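# Lift headset by headband, right gripper holding cable

## Task

Lift the headset (not its cable) and keep it motionless, held by its headband in the left gripper. Its lowest point must be roughly a hand's length or more above the table, and no part of it may stick out past the table edge. The left gripper must be commanded fully shut, pinching the headband so that its fingers contact nothing but the headband. Apart from its own cable, nothing may touch the headset, though the right arm is allowed to. The right gripper must clamp the cable firmly between its fingers, not right at their tips or edges, at a point below where the cable exits the ear cup. Between the ear cup and that clamp, the cable must hang well off the table and touch only itself, the headset and the arms. If the right arm were removed, the headset must not drop more than a little. The cable's free end must not hang below the level of the tabletop. If that end ever goes well below the tabletop or far past the table edge, held or not, the attempt fails. Declare completion once every condition holds. Anything other than this required hold that stays in place only because the robot keeps it there does not count as achieved.

## Robot and tools

Robot: two arms, left_arm (base near y = +0.24 m) and right_arm (base near y = -0.37 m). Each has six revolute joints and a parallel two-finger gripper driven by one opening number. The shared scene frame has its origin on the tabletop between the arms, +x pointing out over the table, +z up, and left_arm on the +y side. The names left and right do not refer to image sides. In each gripper's own axes, the fingers extend along +z and close along y. The reported end_effector_position sits between the finger pads, just behind the tips.

execute_actions(actions): actions is a list of actions, run one after another. Each action is a list of up to 15 rows, one row per 1/30 s control step. If an action has fewer than 15 rows, its last row repeats until 15 steps have run. Each row is a single flat list of 14 numbers, each in [-1, 1], with both arms in it even if one stays still. The order is dx, dy, dz, rx, ry, rz, opening for left_arm, then the same seven for right_arm. The first six numbers for an arm are an offset, not a pose. They are expressed in that gripper's own axes and measured from the gripper's measured pose when the action began. For the first action of a call, that is the last pose reported in a result. Every row is relative to that same start, not to the row before it. Scale: 1.0 equals 0.6 m of translation or 180 degrees of rotation. rx, ry, rz form one rotation vector. The opening is absolute, not an offset: +1 is fully open (0.087 m) and -1 is closed. An empty list just returns state and images.

Per control step, the command is clipped to within 70 mm and 16 degrees of the current pose. A distant target can therefore take several actions, and after an action the arm stops at its last clipped pose. Friction can leave the gripper up to about 31 mm short, and very small commands may not move it at all. If position and orientation conflict, position is served first.

move(target, speed, blocking): target is one 14-number row laid out as above. It is an offset in each gripper's axes from the pose in the latest result that shows one, and each gripper follows a straight path toward it. Both arms' paths finish together, lasting 0.5 to 10 s; anything longer is cut short at 10 s. Openings are applied at the start. speed is in m/s, from 0.002 to 0.5 with a default of 0.25, and turning is capped at twice that value in rad/s. Paths do not avoid obstacles or the other arm, and grippers may lag, drift or overshoot their speed near full extension. Faster motion and targets placed deeper past a contact hit or press harder. With blocking=false the call returns after 0.5 s while motion continues. Other actions and moves are refused until a result shows the move has ended, so use wait or stop. The move: line reports the ending (done, off_target, moving, held, fault) and any limits that acted (paced = pose clipped; held = some steps blocked, after which the arm may surge). It also gives each gripper's remaining distance to its target.

wait(seconds): 0 to 10 s. The arms keep their last command and any running move continues. stop(): brakes a running move, which needs some stopping room; the fingers keep moving. zoom_image(camera, region): camera is one of cam_head_left, cam_head_right, cam_high, cam_low, cam_left_wrist, cam_right_wrist. region is [x0, y0, x1, y1] in pixels of that camera's 504x504 image, top-left at (0, 0), at most 504 by 504. read_manual(section): returns only licence texts ("licences"). finished_scene(scene): ends the current scene (give its number) and cannot be undone. Its result says whether the task succeeded.

Results: the state line lists, for left_arm | right_arm, the gripper position in metres and quat_wxyz in the scene frame. These can be somewhat off at long reach. grip_measured is the measured finger opening on the command scale, and the last Joint positions value is the opening in metres. Hand target lines show where each arm is currently being driven. A pose unreachable line means the clearance check altered or blocked that arm's command. FAULT and OVER-TEMPERATURE FAULT lines report an arm stop, and MOTOR HOT warns from 75 °C. At 90 °C the arm halts for 10 s, and at 100 °C it goes limp and drops what it holds. Heat builds while holding a load, even during thinking, because the sim keeps running while you reply.

Gripping: to hold something, command an opening below grip_measured. About 0.02 below gives a firm grip, and less gives a lighter one. For the headband, the left gripper must end up commanded at -1. Each finger pad pushes up to about 20 N, and closing fast can squeeze harder or bounce open. Readings may be off by about 1 mm per gripper.

For an arm that should stay put, send in the first call of a reply the offset back to its desired pose, then zeros afterwards, always with the opening it should keep. Avoid dropping the headset, letting the cable end dangle below the tabletop or go past the table edge, and knocking anything off the table. Also avoid letting the arms collide or press on each other, ramming objects, and pushing hard into the table. Brief external tugs on held parts may happen.

Each tool is called after "Emit:" as a command line: name --argument value for each argument, lists and objects as JSON in quotes; but a table of rows of numbers goes row by row, as --pt "numbers of a row", without its own name.

## Session

Emit:
execute_actions --actions '[]'

Scene clock: 0.00 s.
left_arm: end_effector_position=(+0.0605, -0.0897, +0.3776) grip_measured=+0.980 end_effector_quat_wxyz=(+0.673, +0.473, +0.568, -0.040) | right_arm: end_effector_position=(+0.3345, -0.3533, +0.1635) grip_measured=+0.993 end_effector_quat_wxyz=(+0.068, -0.346, +0.933, -0.070)
Joint positions: left_arm=[-1.939  1.32   1.415 -0.439 -1.294  0.302  0.087] | right_arm=[ 0.004  1.963  1.941 -1.386  0.11  -0.572  0.087]
Joint velocities: left_arm=[-0.017  0.007  0.012  0.007  0.051 -0.022 -0.001] | right_arm=[-0.002  0.017 -0.027 -0.022 -0.022  0.022 -0.   ]
Hand target (left_arm): +0.061, -0.090, +0.378; +0.673, +0.473, +0.568, -0.040
Hand target (right_arm): +0.335, -0.353, +0.164; +0.068, -0.346, +0.933, -0.070

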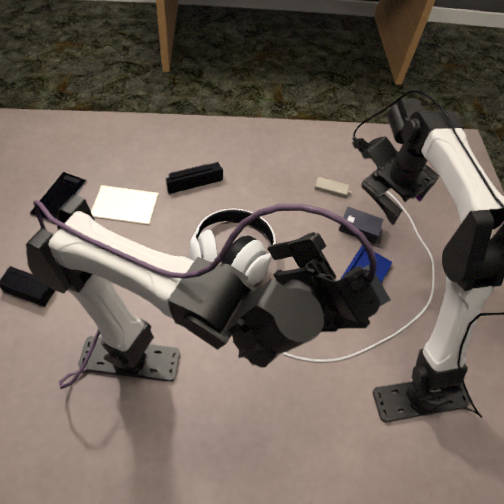

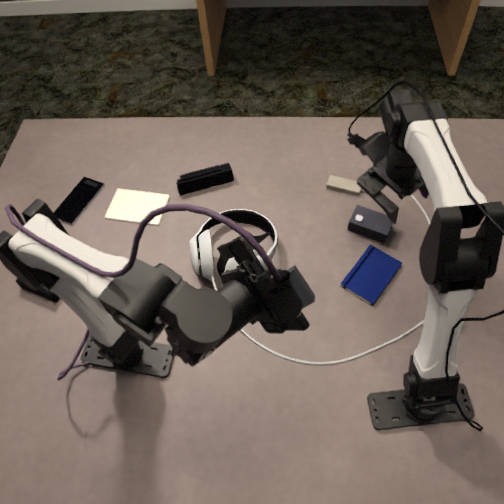

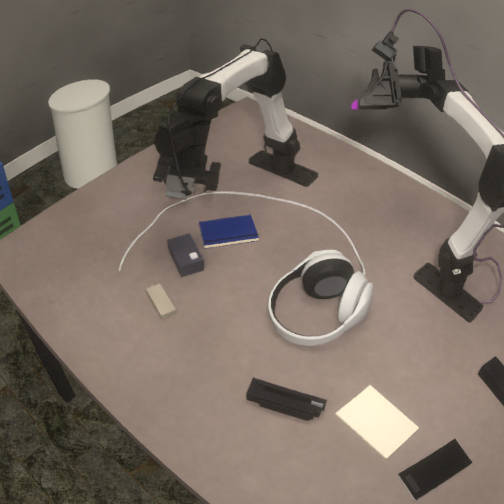

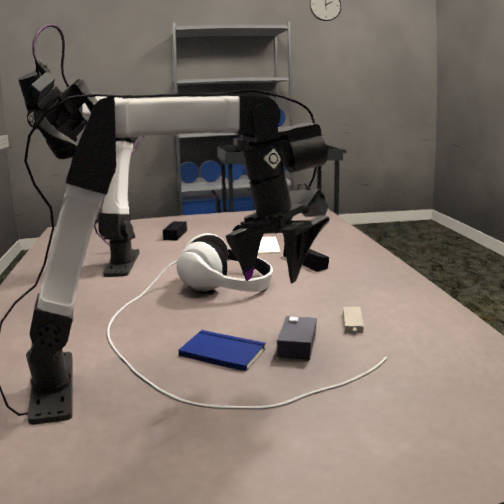

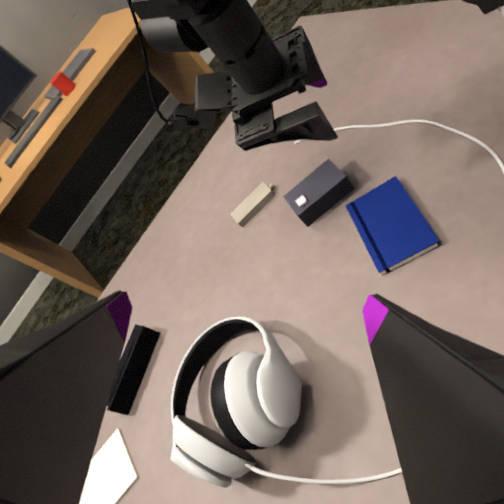

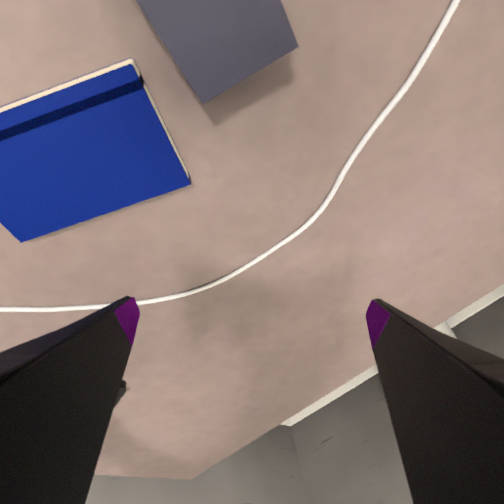

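Emit:
move --target '[0.595,0.21,0.298,0.313,0.352,0.047,1,0,0,0,0,0,0,1]'

Scene clock: 3.97 s.
left_arm: end_effector_position=(+0.3786, +0.0212, +0.1407) grip_measured=+0.980 end_effector_quat_wxyz=(+0.010, +0.713, +0.701, -0.008) | right_arm: end_effector_position=(+0.3345, -0.3533, +0.1635) grip_measured=+0.993 end_effector_quat_wxyz=(+0.068, -0.346, +0.933, -0.070)
Joint positions: left_arm=[-0.531  2.209  2.232 -1.576  0.019  0.934  0.087] | right_arm=[ 0.004  1.963  1.941 -1.386  0.11  -0.572  0.087]
Joint velocities: left_arm=[-0.017 -0.007 -0.007 -0.066  0.022 -0.007  0.   ] | right_arm=[-0.012  0.022 -0.027  0.007  0.022 -0.066 -0.   ]
Hand target (left_arm): +0.382, +0.023, +0.142; +0.010, +0.714, +0.701, -0.005
Hand target (right_arm): +0.335, -0.353, +0.164; +0.068, -0.346, +0.933, -0.070
Off the commanded pose (left_arm): 0.017 m, 2 deg.
Off the commanded pose (right_arm): 0.000 m, 0 deg.
joint sent to its limit (left arm) — the command would take joint 4 (wrist pitch) past its lower limit, so that joint was sent only as far as its limit.
move: off_target (left_arm)
camera_calibration (this result's frames):
cam_left_wrist: T_world_to_cam=[[-0.999986, 0.00448671, 0.00282817, 0.382098], [0.00508269, 0.658372, 0.752676, -0.106621], [0.00151505, 0.75268, -0.658385, 0.217496], [0, 0, 0, 1]] pos_world=[0.382305, -0.0952231, 0.222366]

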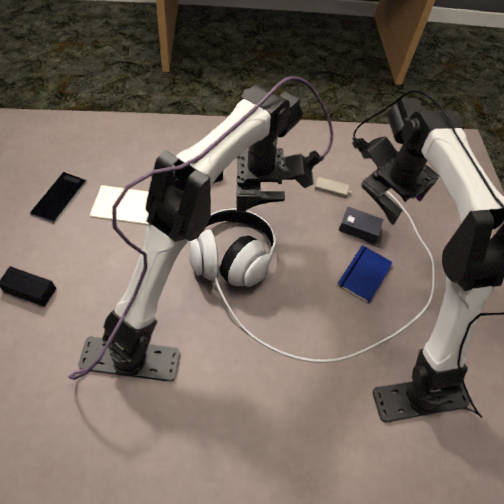

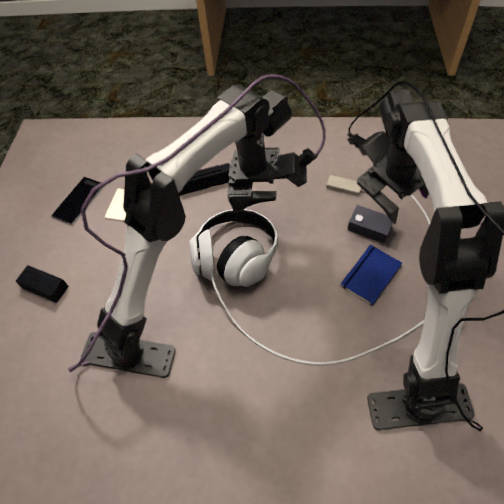

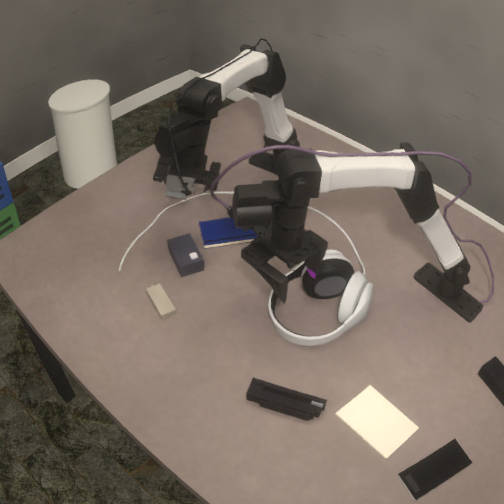

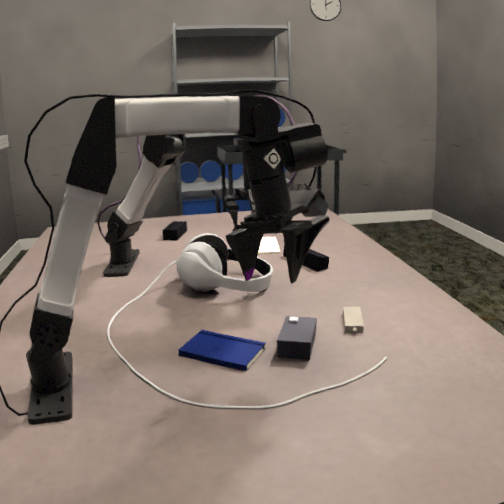

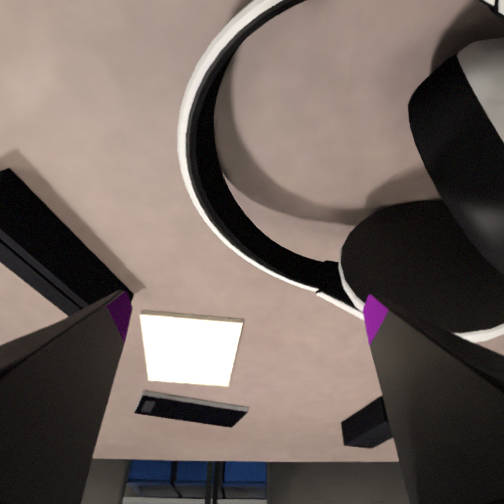

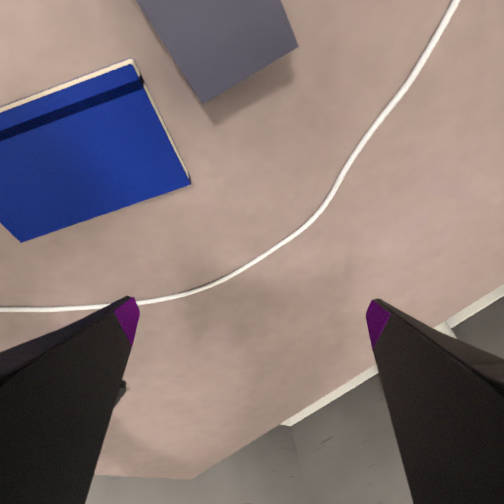

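Emit:
move --target '[0.005,0.06,0.183,0,0,0,1,0.017,0.685,0.015,0,0,-0.117,1]'

Scene clock: 6.37 s.
left_arm: end_effector_position=(+0.4160, +0.0121, +0.0441) grip_measured=+0.980 end_effector_quat_wxyz=(+0.023, +0.715, +0.699, -0.005) | right_arm: end_effector_position=(+0.0717, -0.0491, +0.0791) grip_measured=+0.993 end_effector_quat_wxyz=(+0.057, -0.515, +0.851, -0.078)
Joint positions: left_arm=[-0.497  2.309  2.014 -1.232  0.019  0.973  0.087] | right_arm=[ 1.162  2.01   1.664 -1.251  0.192  0.22   0.087]
Joint velocities: left_arm=[-0.022 -0.012 -0.007 -0.007  0.037 -0.022 -0.001] | right_arm=[-0.002 -0.007 -0.007 -0.037 -0.022  0.051  0.   ]
Hand target (left_arm): +0.415, +0.018, +0.032; +0.010, +0.713, +0.701, -0.009
Hand target (right_arm): +0.073, -0.049, +0.077; +0.052, -0.511, +0.854, -0.087
Off the commanded pose (left_arm): 0.016 m, 2 deg.
Off the commanded pose (right_arm): 0.006 m, 1 deg.
move: off_target (left_arm)
camera_calibration (this result's frames):
cam_left_wrist: T_world_to_cam=[[-0.999766, 0.00967366, -0.0193423, 0.420612], [-0.00790229, 0.669127, 0.743106, -0.0223365], [0.020131, 0.743085, -0.668894, 0.153508], [0, 0, 0, 1]] pos_world=[0.417247, -0.103193, 0.127415]
cam_right_wrist: T_world_to_cam=[[0.870333, -0.461862, 0.170894, -0.101726], [-0.426009, -0.532012, 0.731764, -0.0298298], [-0.247057, -0.709681, -0.659785, 0.176361], [0, 0, 0, 1]] pos_world=[0.119399, 0.0623072, 0.155573]

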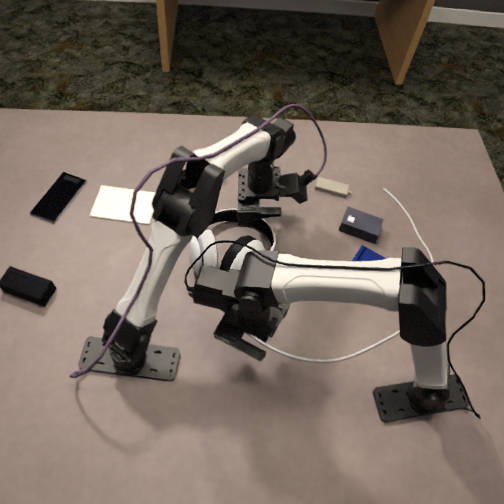

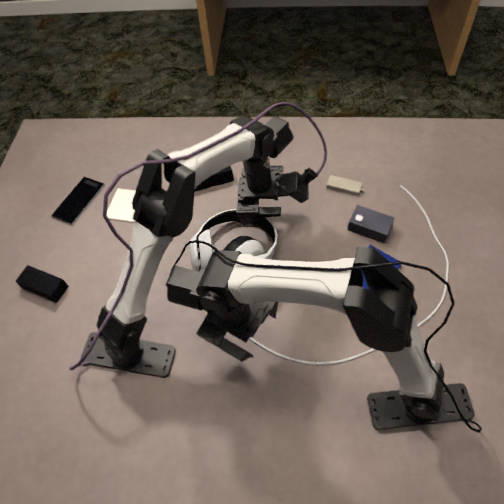

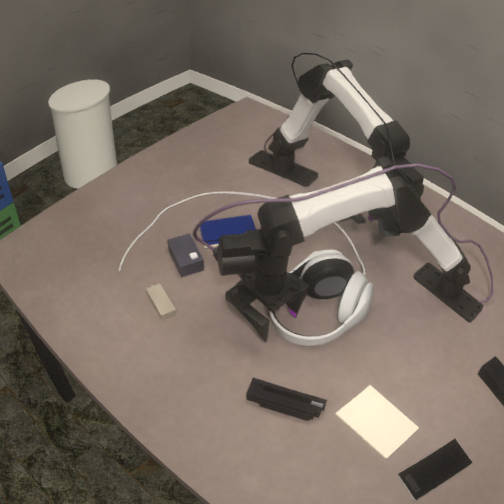

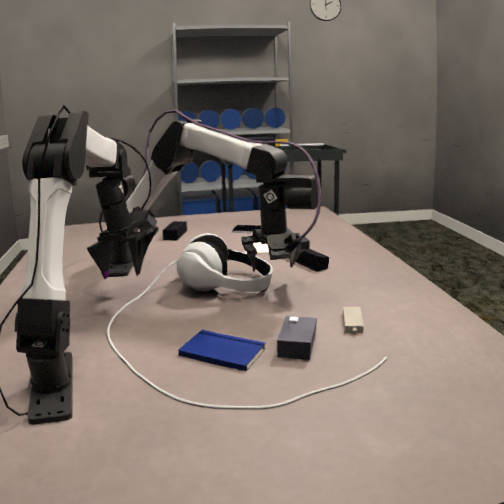

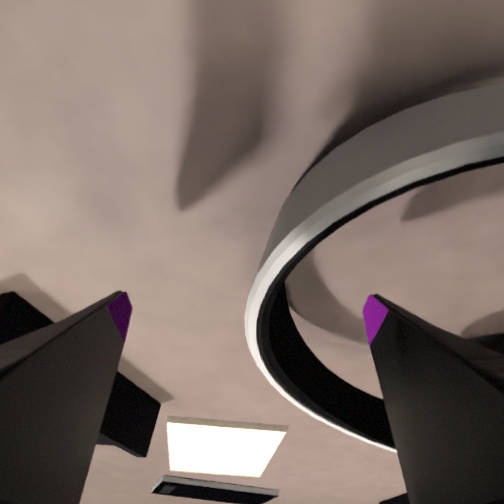

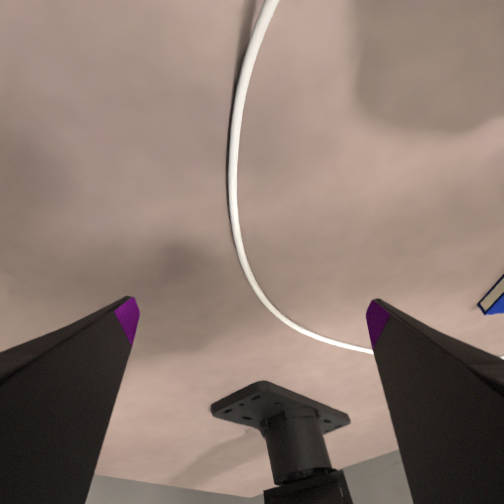

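Emit:
move --target '[0.04,0,0.05,0,0,0,1,0,0,0.125,0,0,0,1]' --speed 0.1

Scene clock: 7.60 s.
left_arm: end_effector_position=(+0.4168, +0.0288, +0.0115) grip_measured=+0.980 end_effector_quat_wxyz=(+0.020, +0.716, +0.697, -0.006) | right_arm: end_effector_position=(+0.0824, -0.0529, +0.0183) grip_measured=+0.993 end_effector_quat_wxyz=(+0.060, -0.517, +0.851, -0.075)
Joint positions: left_arm=[-0.466  2.294  1.858 -1.098  0.02   1.008  0.087] | right_arm=[ 1.132  2.05   1.477 -1.011  0.192  0.185  0.087]
Joint velocities: left_arm=[-0.002 -0.012 -0.017  0.051 -0.022  0.037 -0.001] | right_arm=[ 0.002 -0.022  0.007 -0.081  0.022 -0.022  0.   ]
Hand target (left_arm): +0.417, +0.034, +0.012; +0.023, +0.715, +0.699, -0.006
Hand target (right_arm): +0.085, -0.054, +0.006; +0.057, -0.515, +0.851, -0.078
Off the commanded pose (left_arm): 0.006 m, 0 deg.
Off the commanded pose (right_arm): 0.013 m, 0 deg.
move: off_target (right_arm)
camera_calibration (this result's frames):
cam_left_wrist: T_world_to_cam=[[-0.999802, 0.0139524, -0.0141954, 0.420501], [-0.00128153, 0.666581, 0.745431, -0.0120302], [0.019863, 0.745302, -0.666431, 0.119254], [0, 0, 0, 1]] pos_world=[0.418033, -0.0867281, 0.0944115]
cam_right_wrist: T_world_to_cam=[[0.872168, -0.459253, 0.168554, -0.102356], [-0.424343, -0.53876, 0.727785, 0.016804], [-0.243428, -0.706275, -0.664769, 0.136209], [0, 0, 0, 1]] pos_world=[0.129559, 0.0582466, 0.0955701]

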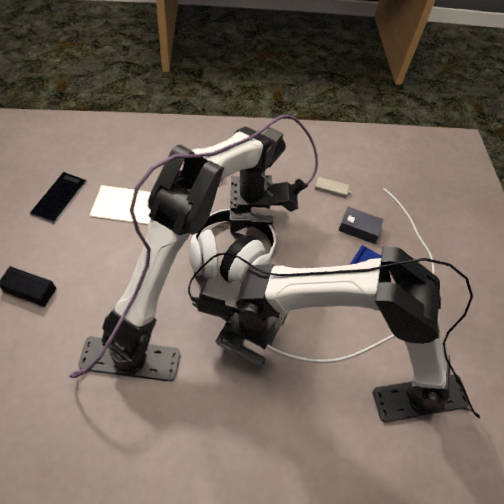

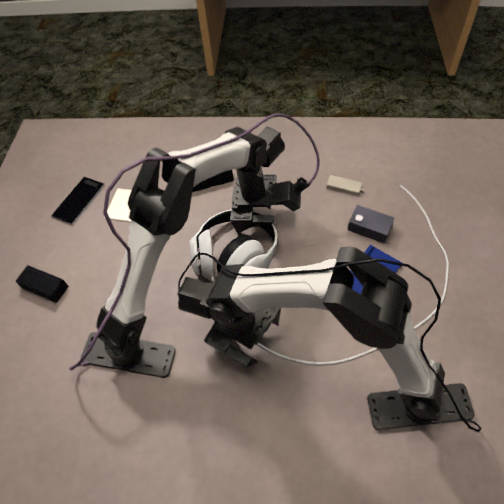

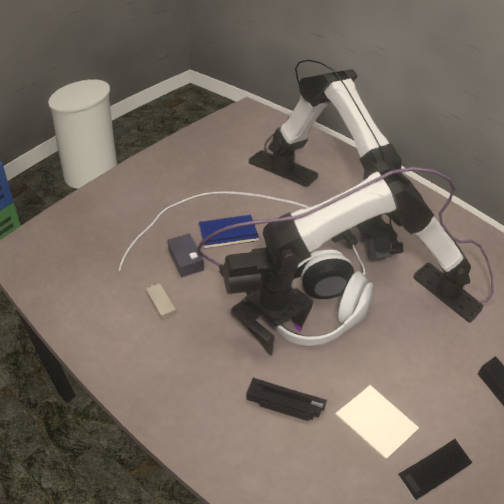

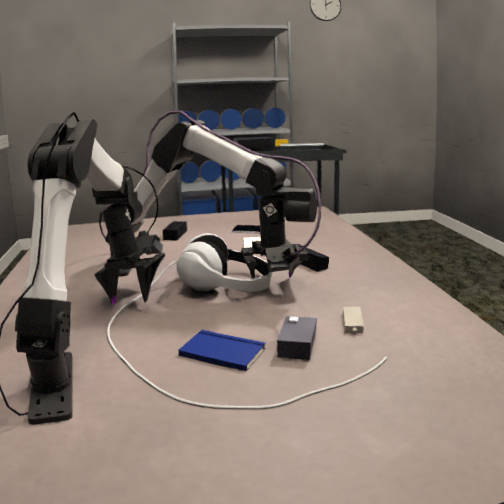

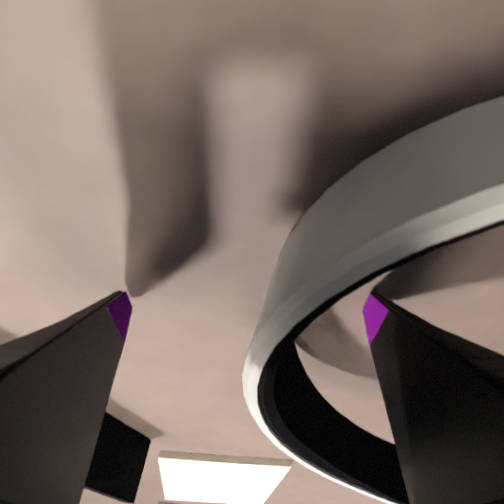

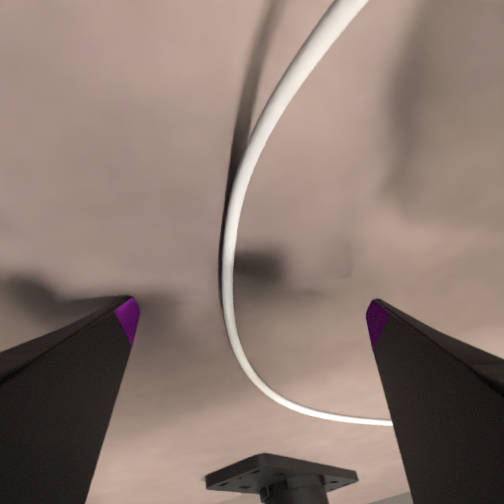

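Emit:
move --target '[0,0,0,0,0,0,-1,0,0,0.03,0,0,0,1]' --speed 0.1

Emit:
move --target '[0,0,-0.2,0,0,0,-1,0,0,0,0,0,0,1]' --speed 0.12

Scene clock: 8.40 s.
left_arm: end_effector_position=(+0.4133, +0.0292, +0.0114) grip_measured=-0.688 end_effector_quat_wxyz=(+0.015, +0.715, +0.699, -0.012) | right_arm: end_effector_position=(+0.0825, -0.0526, +0.0176) grip_measured=+0.993 end_effector_quat_wxyz=(+0.059, -0.521, +0.848, -0.074)
Joint positions: left_arm=[-0.466  2.294  1.858 -1.109  0.029  1.004  0.014] | right_arm=[ 1.132  2.05   1.475 -1.006  0.19   0.176  0.087]
Joint velocities: left_arm=[-0.017 -0.012  0.012 -0.022  0.095 -0.022 -0.001] | right_arm=[ 0.002 -0.012 -0.002  0.022  0.081 -0.007  0.001]
Hand target (left_arm): +0.417, +0.029, +0.011; +0.020, +0.716, +0.697, -0.006
Hand target (right_arm): +0.085, -0.055, +0.001; +0.059, -0.517, +0.851, -0.076
Off the commanded pose (left_arm): 0.004 m, 1 deg.
Off the commanded pose (right_arm): 0.017 m, 1 deg.
move: off_target (right_arm)
camera_calibration (this result's frames):
cam_left_wrist: T_world_to_cam=[[-0.999949, 0.0100289, 0.000658013, 0.417007], [0.00718144, 0.667168, 0.744873, -0.0157089], [0.00703123, 0.74484, -0.667206, 0.124312], [0, 0, 0, 1]] pos_world=[0.416225, -0.0862941, 0.0943684]
cam_right_wrist: T_world_to_cam=[[0.876373, -0.451937, 0.166502, -0.10213], [-0.418432, -0.543237, 0.72788, 0.0167852], [-0.238506, -0.707564, -0.665183, 0.135475], [0, 0, 0, 1]] pos_world=[0.128839, 0.0588192, 0.0949029]

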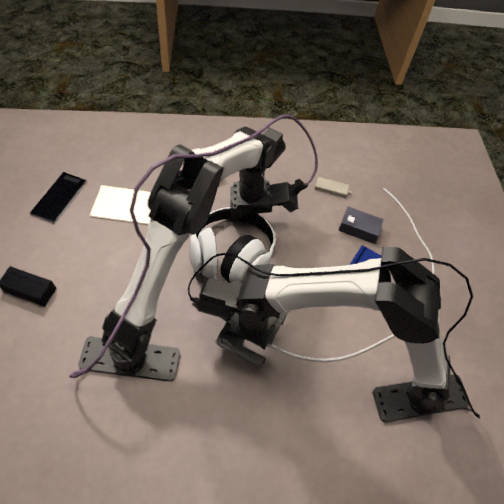

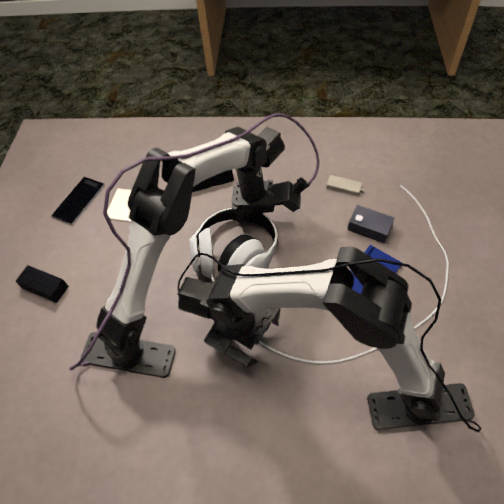

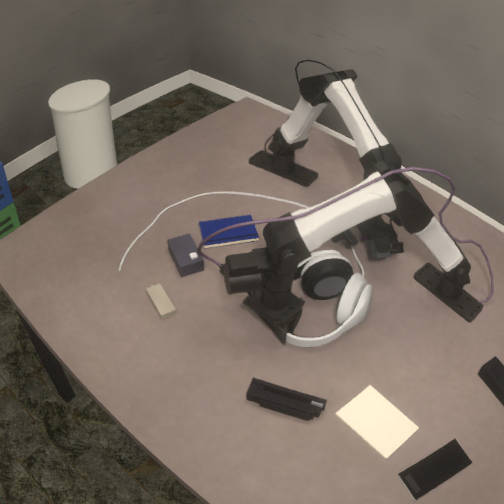

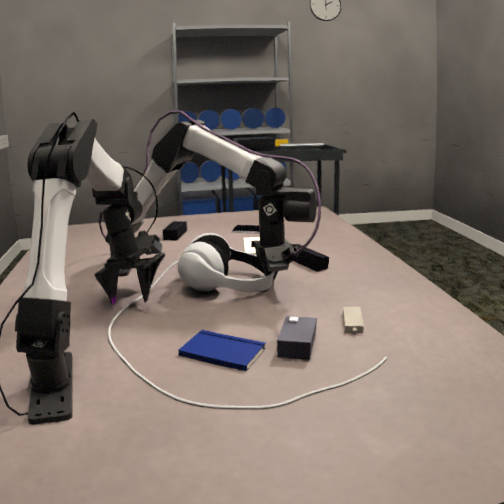

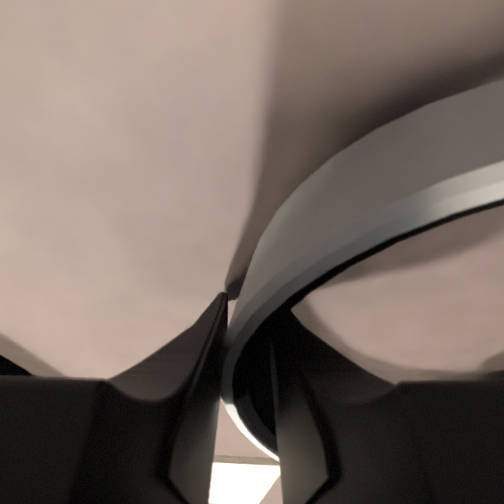

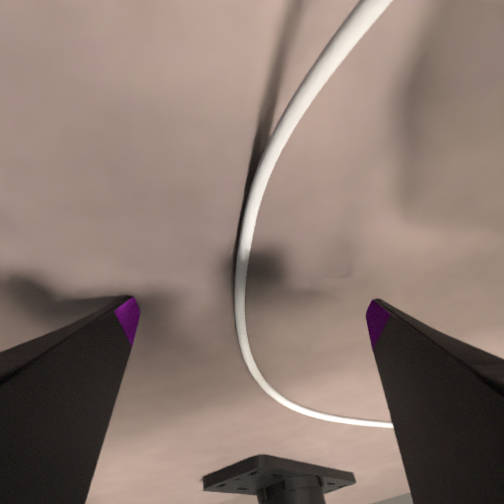

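Scene clock: 10.17 s.
left_arm: end_effector_position=(+0.4201, +0.0274, +0.1254) grip_measured=-0.768 end_effector_quat_wxyz=(+0.035, +0.718, +0.695, -0.001) | right_arm: end_effector_position=(+0.0825, -0.0528, +0.0177) grip_measured=+0.993 end_effector_quat_wxyz=(+0.059, -0.521, +0.848, -0.074)
Joint positions: left_arm=[-0.466  2.291  2.309 -1.521  0.017  1.014  0.01 ] | right_arm=[ 1.132  2.05   1.475 -1.006  0.19   0.176  0.087]
Joint velocities: left_arm=[-0.017  0.007  0.012 -0.022 -0.037 -0.066 -0.   ] | right_arm=[-0.012  0.007 -0.002 -0.037 -0.007  0.066 -0.001]
Hand target (left_arm): +0.412, +0.036, +0.131; +0.017, +0.715, +0.699, -0.011
Hand target (right_arm): +0.083, -0.053, +0.018; +0.060, -0.521, +0.848, -0.074
Off the commanded pose (left_arm): 0.011 m, 3 deg.
Off the commanded pose (right_arm): 0.000 m, 0 deg.
move: off_target (left_arm)
camera_calibration (this result's frames):
cam_left_wrist: T_world_to_cam=[[-0.998967, 0.0187328, -0.0413986, 0.428361], [-0.0177946, 0.677026, 0.735744, -0.0881235], [0.0418104, 0.735721, -0.675993, 0.18839], [0, 0, 0, 1]] pos_world=[0.418474, -0.0869652, 0.209921]
cam_right_wrist: T_world_to_cam=[[0.87641, -0.451816, 0.166638, -0.102168], [-0.418271, -0.542705, 0.728369, 0.0166462], [-0.238653, -0.708049, -0.664613, 0.135333], [0, 0, 0, 1]] pos_world=[0.128801, 0.058695, 0.0948445]

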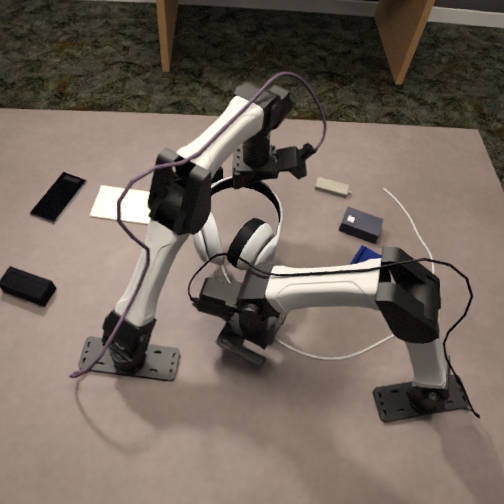

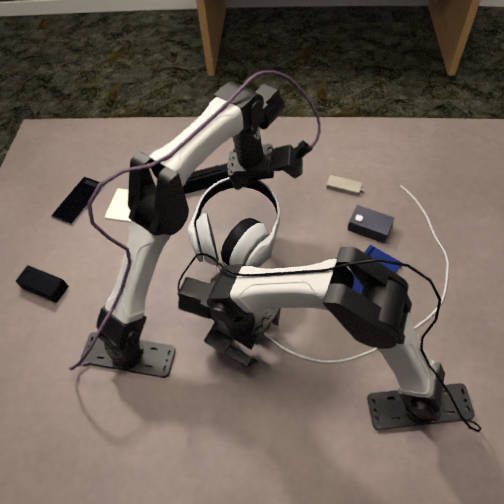

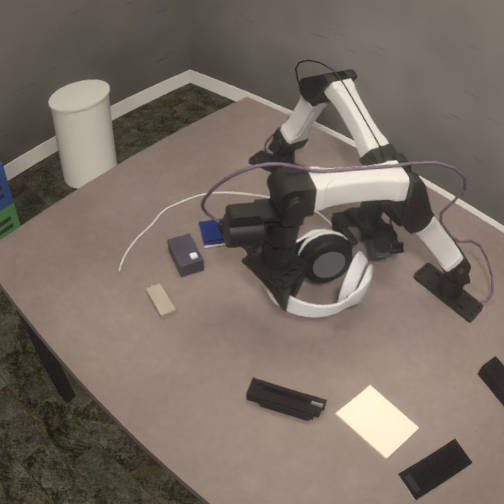

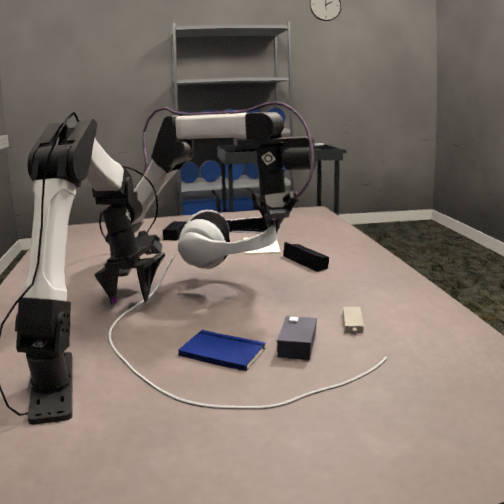

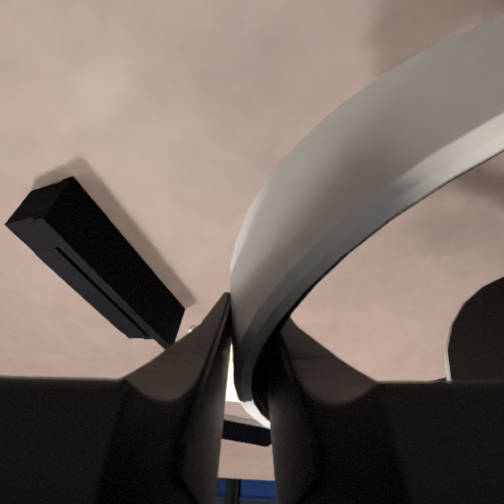

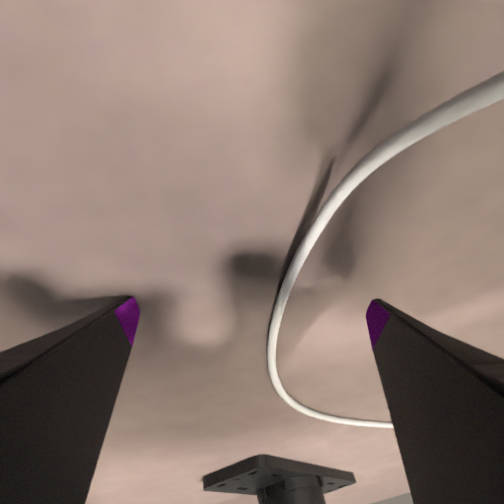

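Emit:
move --target '[0,-0.1,-0.52,-0.47,0,0,-1,0,0,-0.15,0,0,0,1]' --speed 0.15

Scene clock: 15.90 s.
left_arm: end_effector_position=(+0.3511, +0.0427, +0.4077) grip_measured=-0.788 end_effector_quat_wxyz=(+0.477, +0.533, +0.517, +0.470) | right_arm: end_effector_position=(+0.0689, -0.0506, +0.0937) grip_measured=+0.993 end_effector_quat_wxyz=(+0.050, -0.520, +0.849, -0.084)
Joint positions: left_arm=[-0.933  1.327  1.37  -0.244 -1.025  1.407  0.009] | right_arm=[ 1.168  2.016  1.727 -1.327  0.19   0.217  0.087]
Joint velocities: left_arm=[-0.012  0.007 -0.012  0.037  0.051  0.037  0.001] | right_arm=[-0.007 -0.007 -0.002 -0.051 -0.051  0.037  0.   ]
Hand target (left_arm): +0.344, +0.051, +0.428; +0.505, +0.503, +0.521, +0.470
Hand target (right_arm): +0.066, -0.048, +0.106; +0.059, -0.521, +0.848, -0.075
Off the commanded pose (left_arm): 0.027 m, 5 deg.
Off the commanded pose (right_arm): 0.013 m, 2 deg.
move: off_target (left_arm, right_arm)
camera_calibration (this result's frames):
cam_left_wrist: T_world_to_cam=[[-0.109211, -0.00200715, -0.994017, 0.447699], [-0.750892, 0.655417, 0.081176, 0.217736], [0.651332, 0.755265, -0.073086, -0.0897754], [0, 0, 0, 1]] pos_world=[0.270864, -0.0740053, 0.420784]
cam_right_wrist: T_world_to_cam=[[0.875561, -0.451107, 0.172901, -0.102438], [-0.415946, -0.521869, 0.744743, -0.0438187], [-0.245728, -0.723986, -0.644564, 0.181993], [0, 0, 0, 1]] pos_world=[0.116185, 0.062682, 0.167651]

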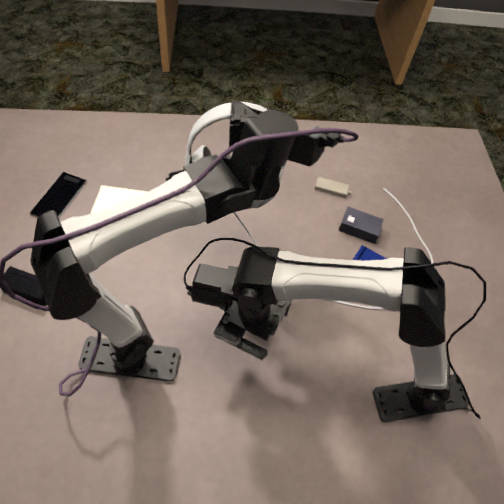

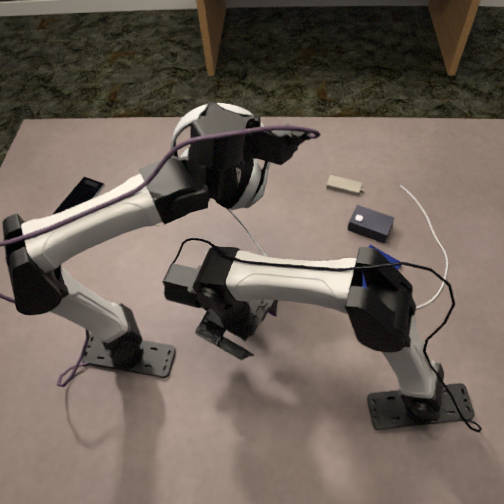

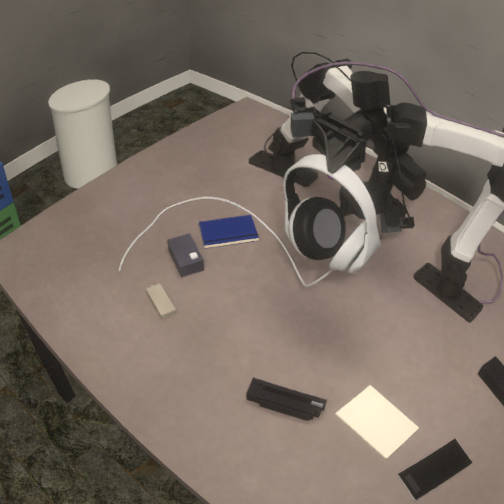

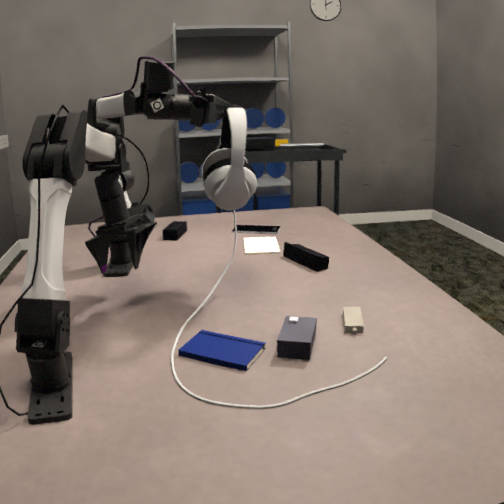

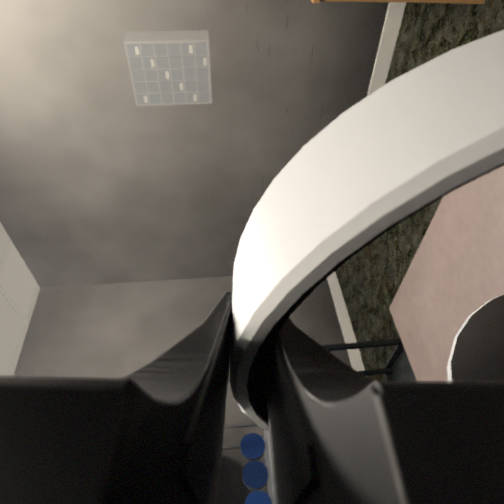

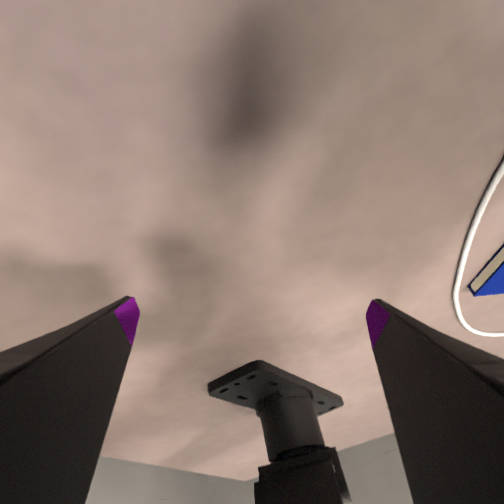

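Emit:
move --target '[0,0,0,0,0,0,-1,-0.173,-0.298,-0.023,-0.02,-0.238,0.118,1]'

Scene clock: 18.70 s.
left_arm: end_effector_position=(+0.3524, +0.0435, +0.4097) grip_measured=-0.674 end_effector_quat_wxyz=(+0.489, +0.520, +0.525, +0.464) | right_arm: end_effector_position=(+0.2467, -0.0350, +0.1302) grip_measured=+0.993 end_effector_quat_wxyz=(+0.316, -0.397, +0.850, +0.145)
Joint positions: left_arm=[-0.928  1.327  1.37  -0.22  -1.024  1.388  0.014] | right_arm=[ 0.713  1.711  1.358 -0.508 -0.007 -0.014  0.087]
Joint velocities: left_arm=[ 0.027 -0.002 -0.007  0.11   0.066 -0.037 -0.001] | right_arm=[ 0.007  0.002 -0.022 -0.037 -0.081  0.022  0.001]
Hand target (left_arm): +0.351, +0.043, +0.408; +0.477, +0.533, +0.517, +0.470
Hand target (right_arm): +0.269, -0.040, +0.142; +0.354, -0.356, +0.853, +0.145
Off the commanded pose (left_arm): 0.003 m, 2 deg.
Off the commanded pose (right_arm): 0.026 m, 6 deg.
move: off_target (right_arm)
camera_calibration (this result's frames):
cam_left_wrist: T_world_to_cam=[[-0.0981914, -0.0420779, -0.994278, 0.447814], [-0.755589, 0.65336, 0.0469691, 0.23383], [0.647644, 0.755877, -0.0959479, -0.0803912], [0, 0, 0, 1]] pos_world=[0.272716, -0.0731662, 0.426555]
cam_right_wrist: T_world_to_cam=[[0.772211, -0.63518, -0.0153862, -0.213865], [-0.626882, -0.765621, 0.144369, 0.13271], [-0.10348, -0.101838, -0.989404, 0.292054], [0, 0, 0, 1]] pos_world=[0.278564, -0.00449478, 0.26651]

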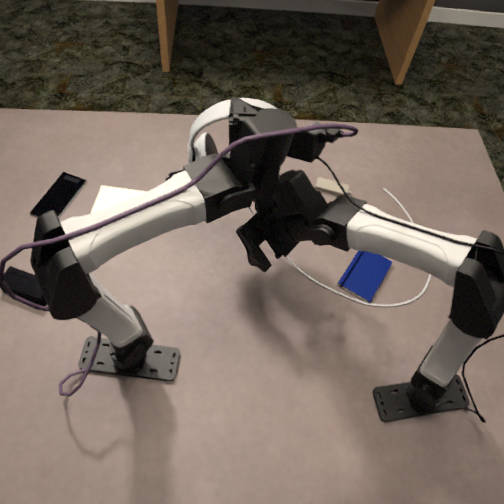

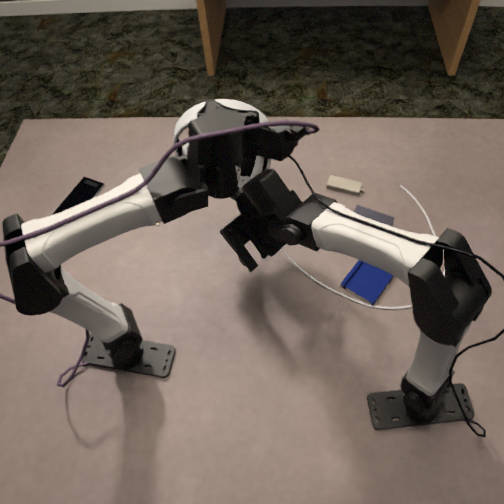

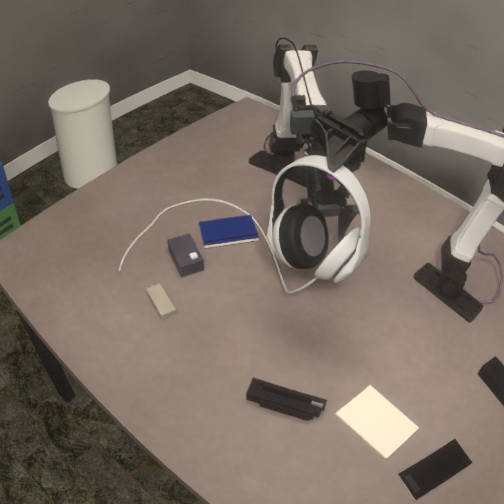

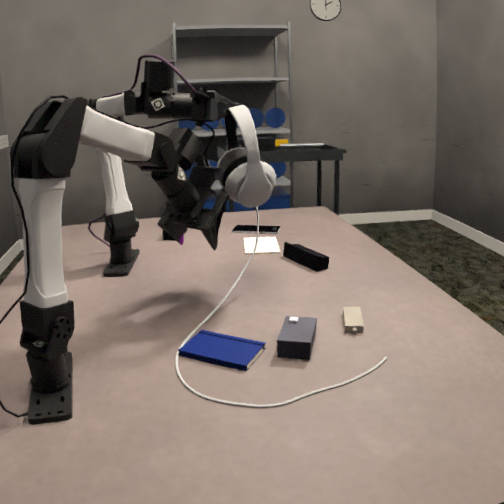

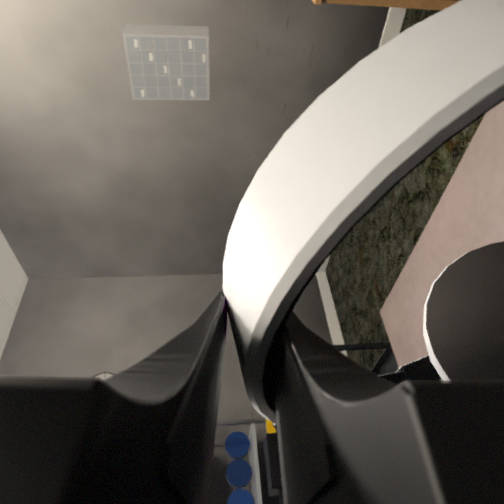

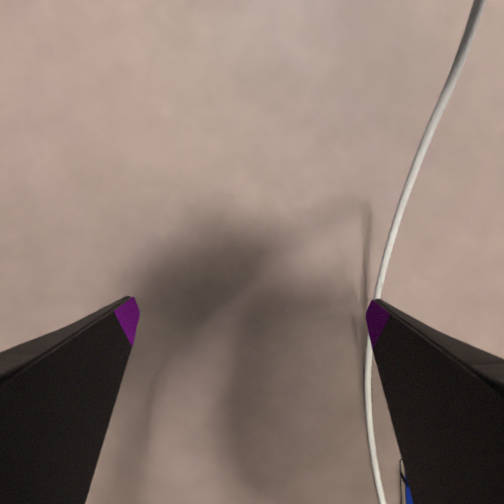

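Emit:
move --target '[0.12,0.17,0.05,0,0,0,-1,0.08,-0.08,0,0,0,0,1]' --speed 0.12

Scene clock: 20.47 s.
left_arm: end_effector_position=(+0.3925, +0.1146, +0.4768) grip_measured=-0.800 end_effector_quat_wxyz=(+0.458, +0.551, +0.532, +0.451) | right_arm: end_effector_position=(+0.2611, -0.0892, +0.0975) grip_measured=+0.993 end_effector_quat_wxyz=(+0.312, -0.396, +0.852, +0.143)
Joint positions: left_arm=[-0.626  1.369  1.773 -0.635 -0.712  1.428  0.009] | right_arm=[ 0.572  1.636  1.149 -0.389 -0.096 -0.119  0.087]
Joint velocities: left_arm=[-0.017  0.002 -0.002 -0.007  0.066 -0.022 -0.   ] | right_arm=[-0.002 -0.012 -0.007 -0.022 -0.051 -0.007  0.   ]
Hand target (left_arm): +0.392, +0.120, +0.502; +0.488, +0.520, +0.529, +0.461
Hand target (right_arm): +0.259, -0.093, +0.099; +0.316, -0.396, +0.850, +0.146
Off the commanded pose (left_arm): 0.030 m, 5 deg.
Off the commanded pose (right_arm): 0.005 m, 1 deg.
move: off_target (left_arm)
camera_calibration (this result's frames):
cam_left_wrist: T_world_to_cam=[[-0.179121, 0.00123534, -0.983826, 0.543192], [-0.742224, 0.656216, 0.135957, 0.166461], [0.64577, 0.754572, -0.116625, -0.142997], [0, 0, 0, 1]] pos_world=[0.313191, -0.00200345, 0.495098]
cam_right_wrist: T_world_to_cam=[[0.770127, -0.637687, -0.0161245, -0.259506], [-0.628238, -0.762612, 0.154077, 0.104627], [-0.11055, -0.108529, -0.987927, 0.256776], [0, 0, 0, 1]] pos_world=[0.29397, -0.0578261, 0.233371]

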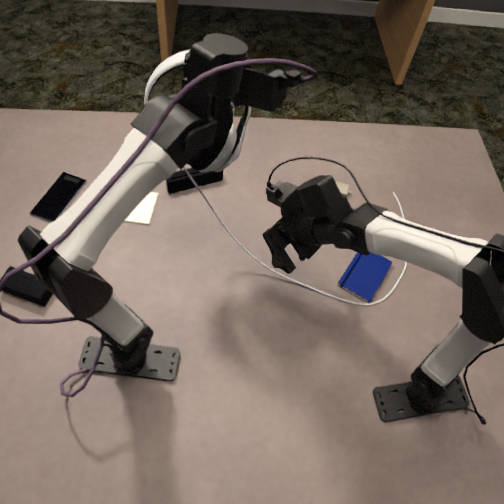

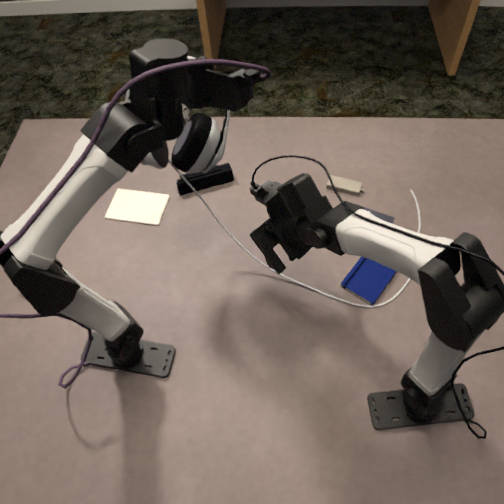

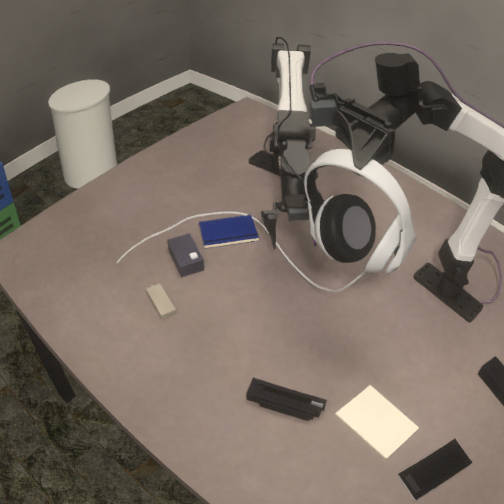

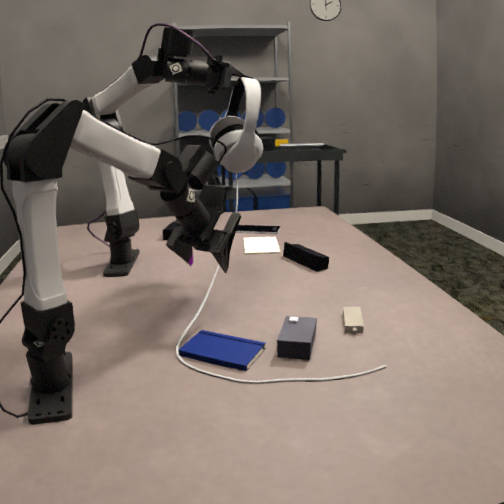

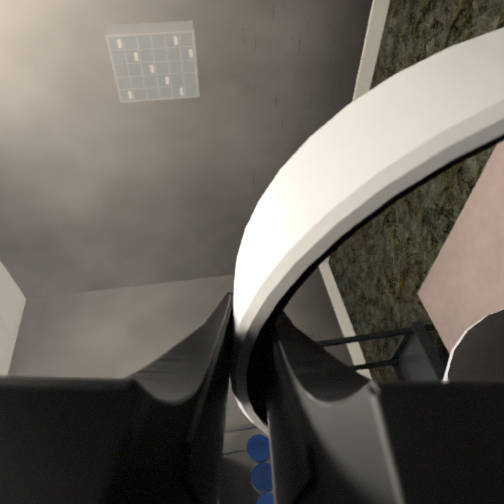

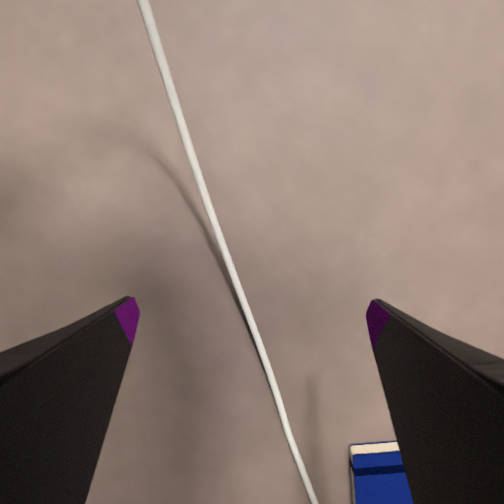

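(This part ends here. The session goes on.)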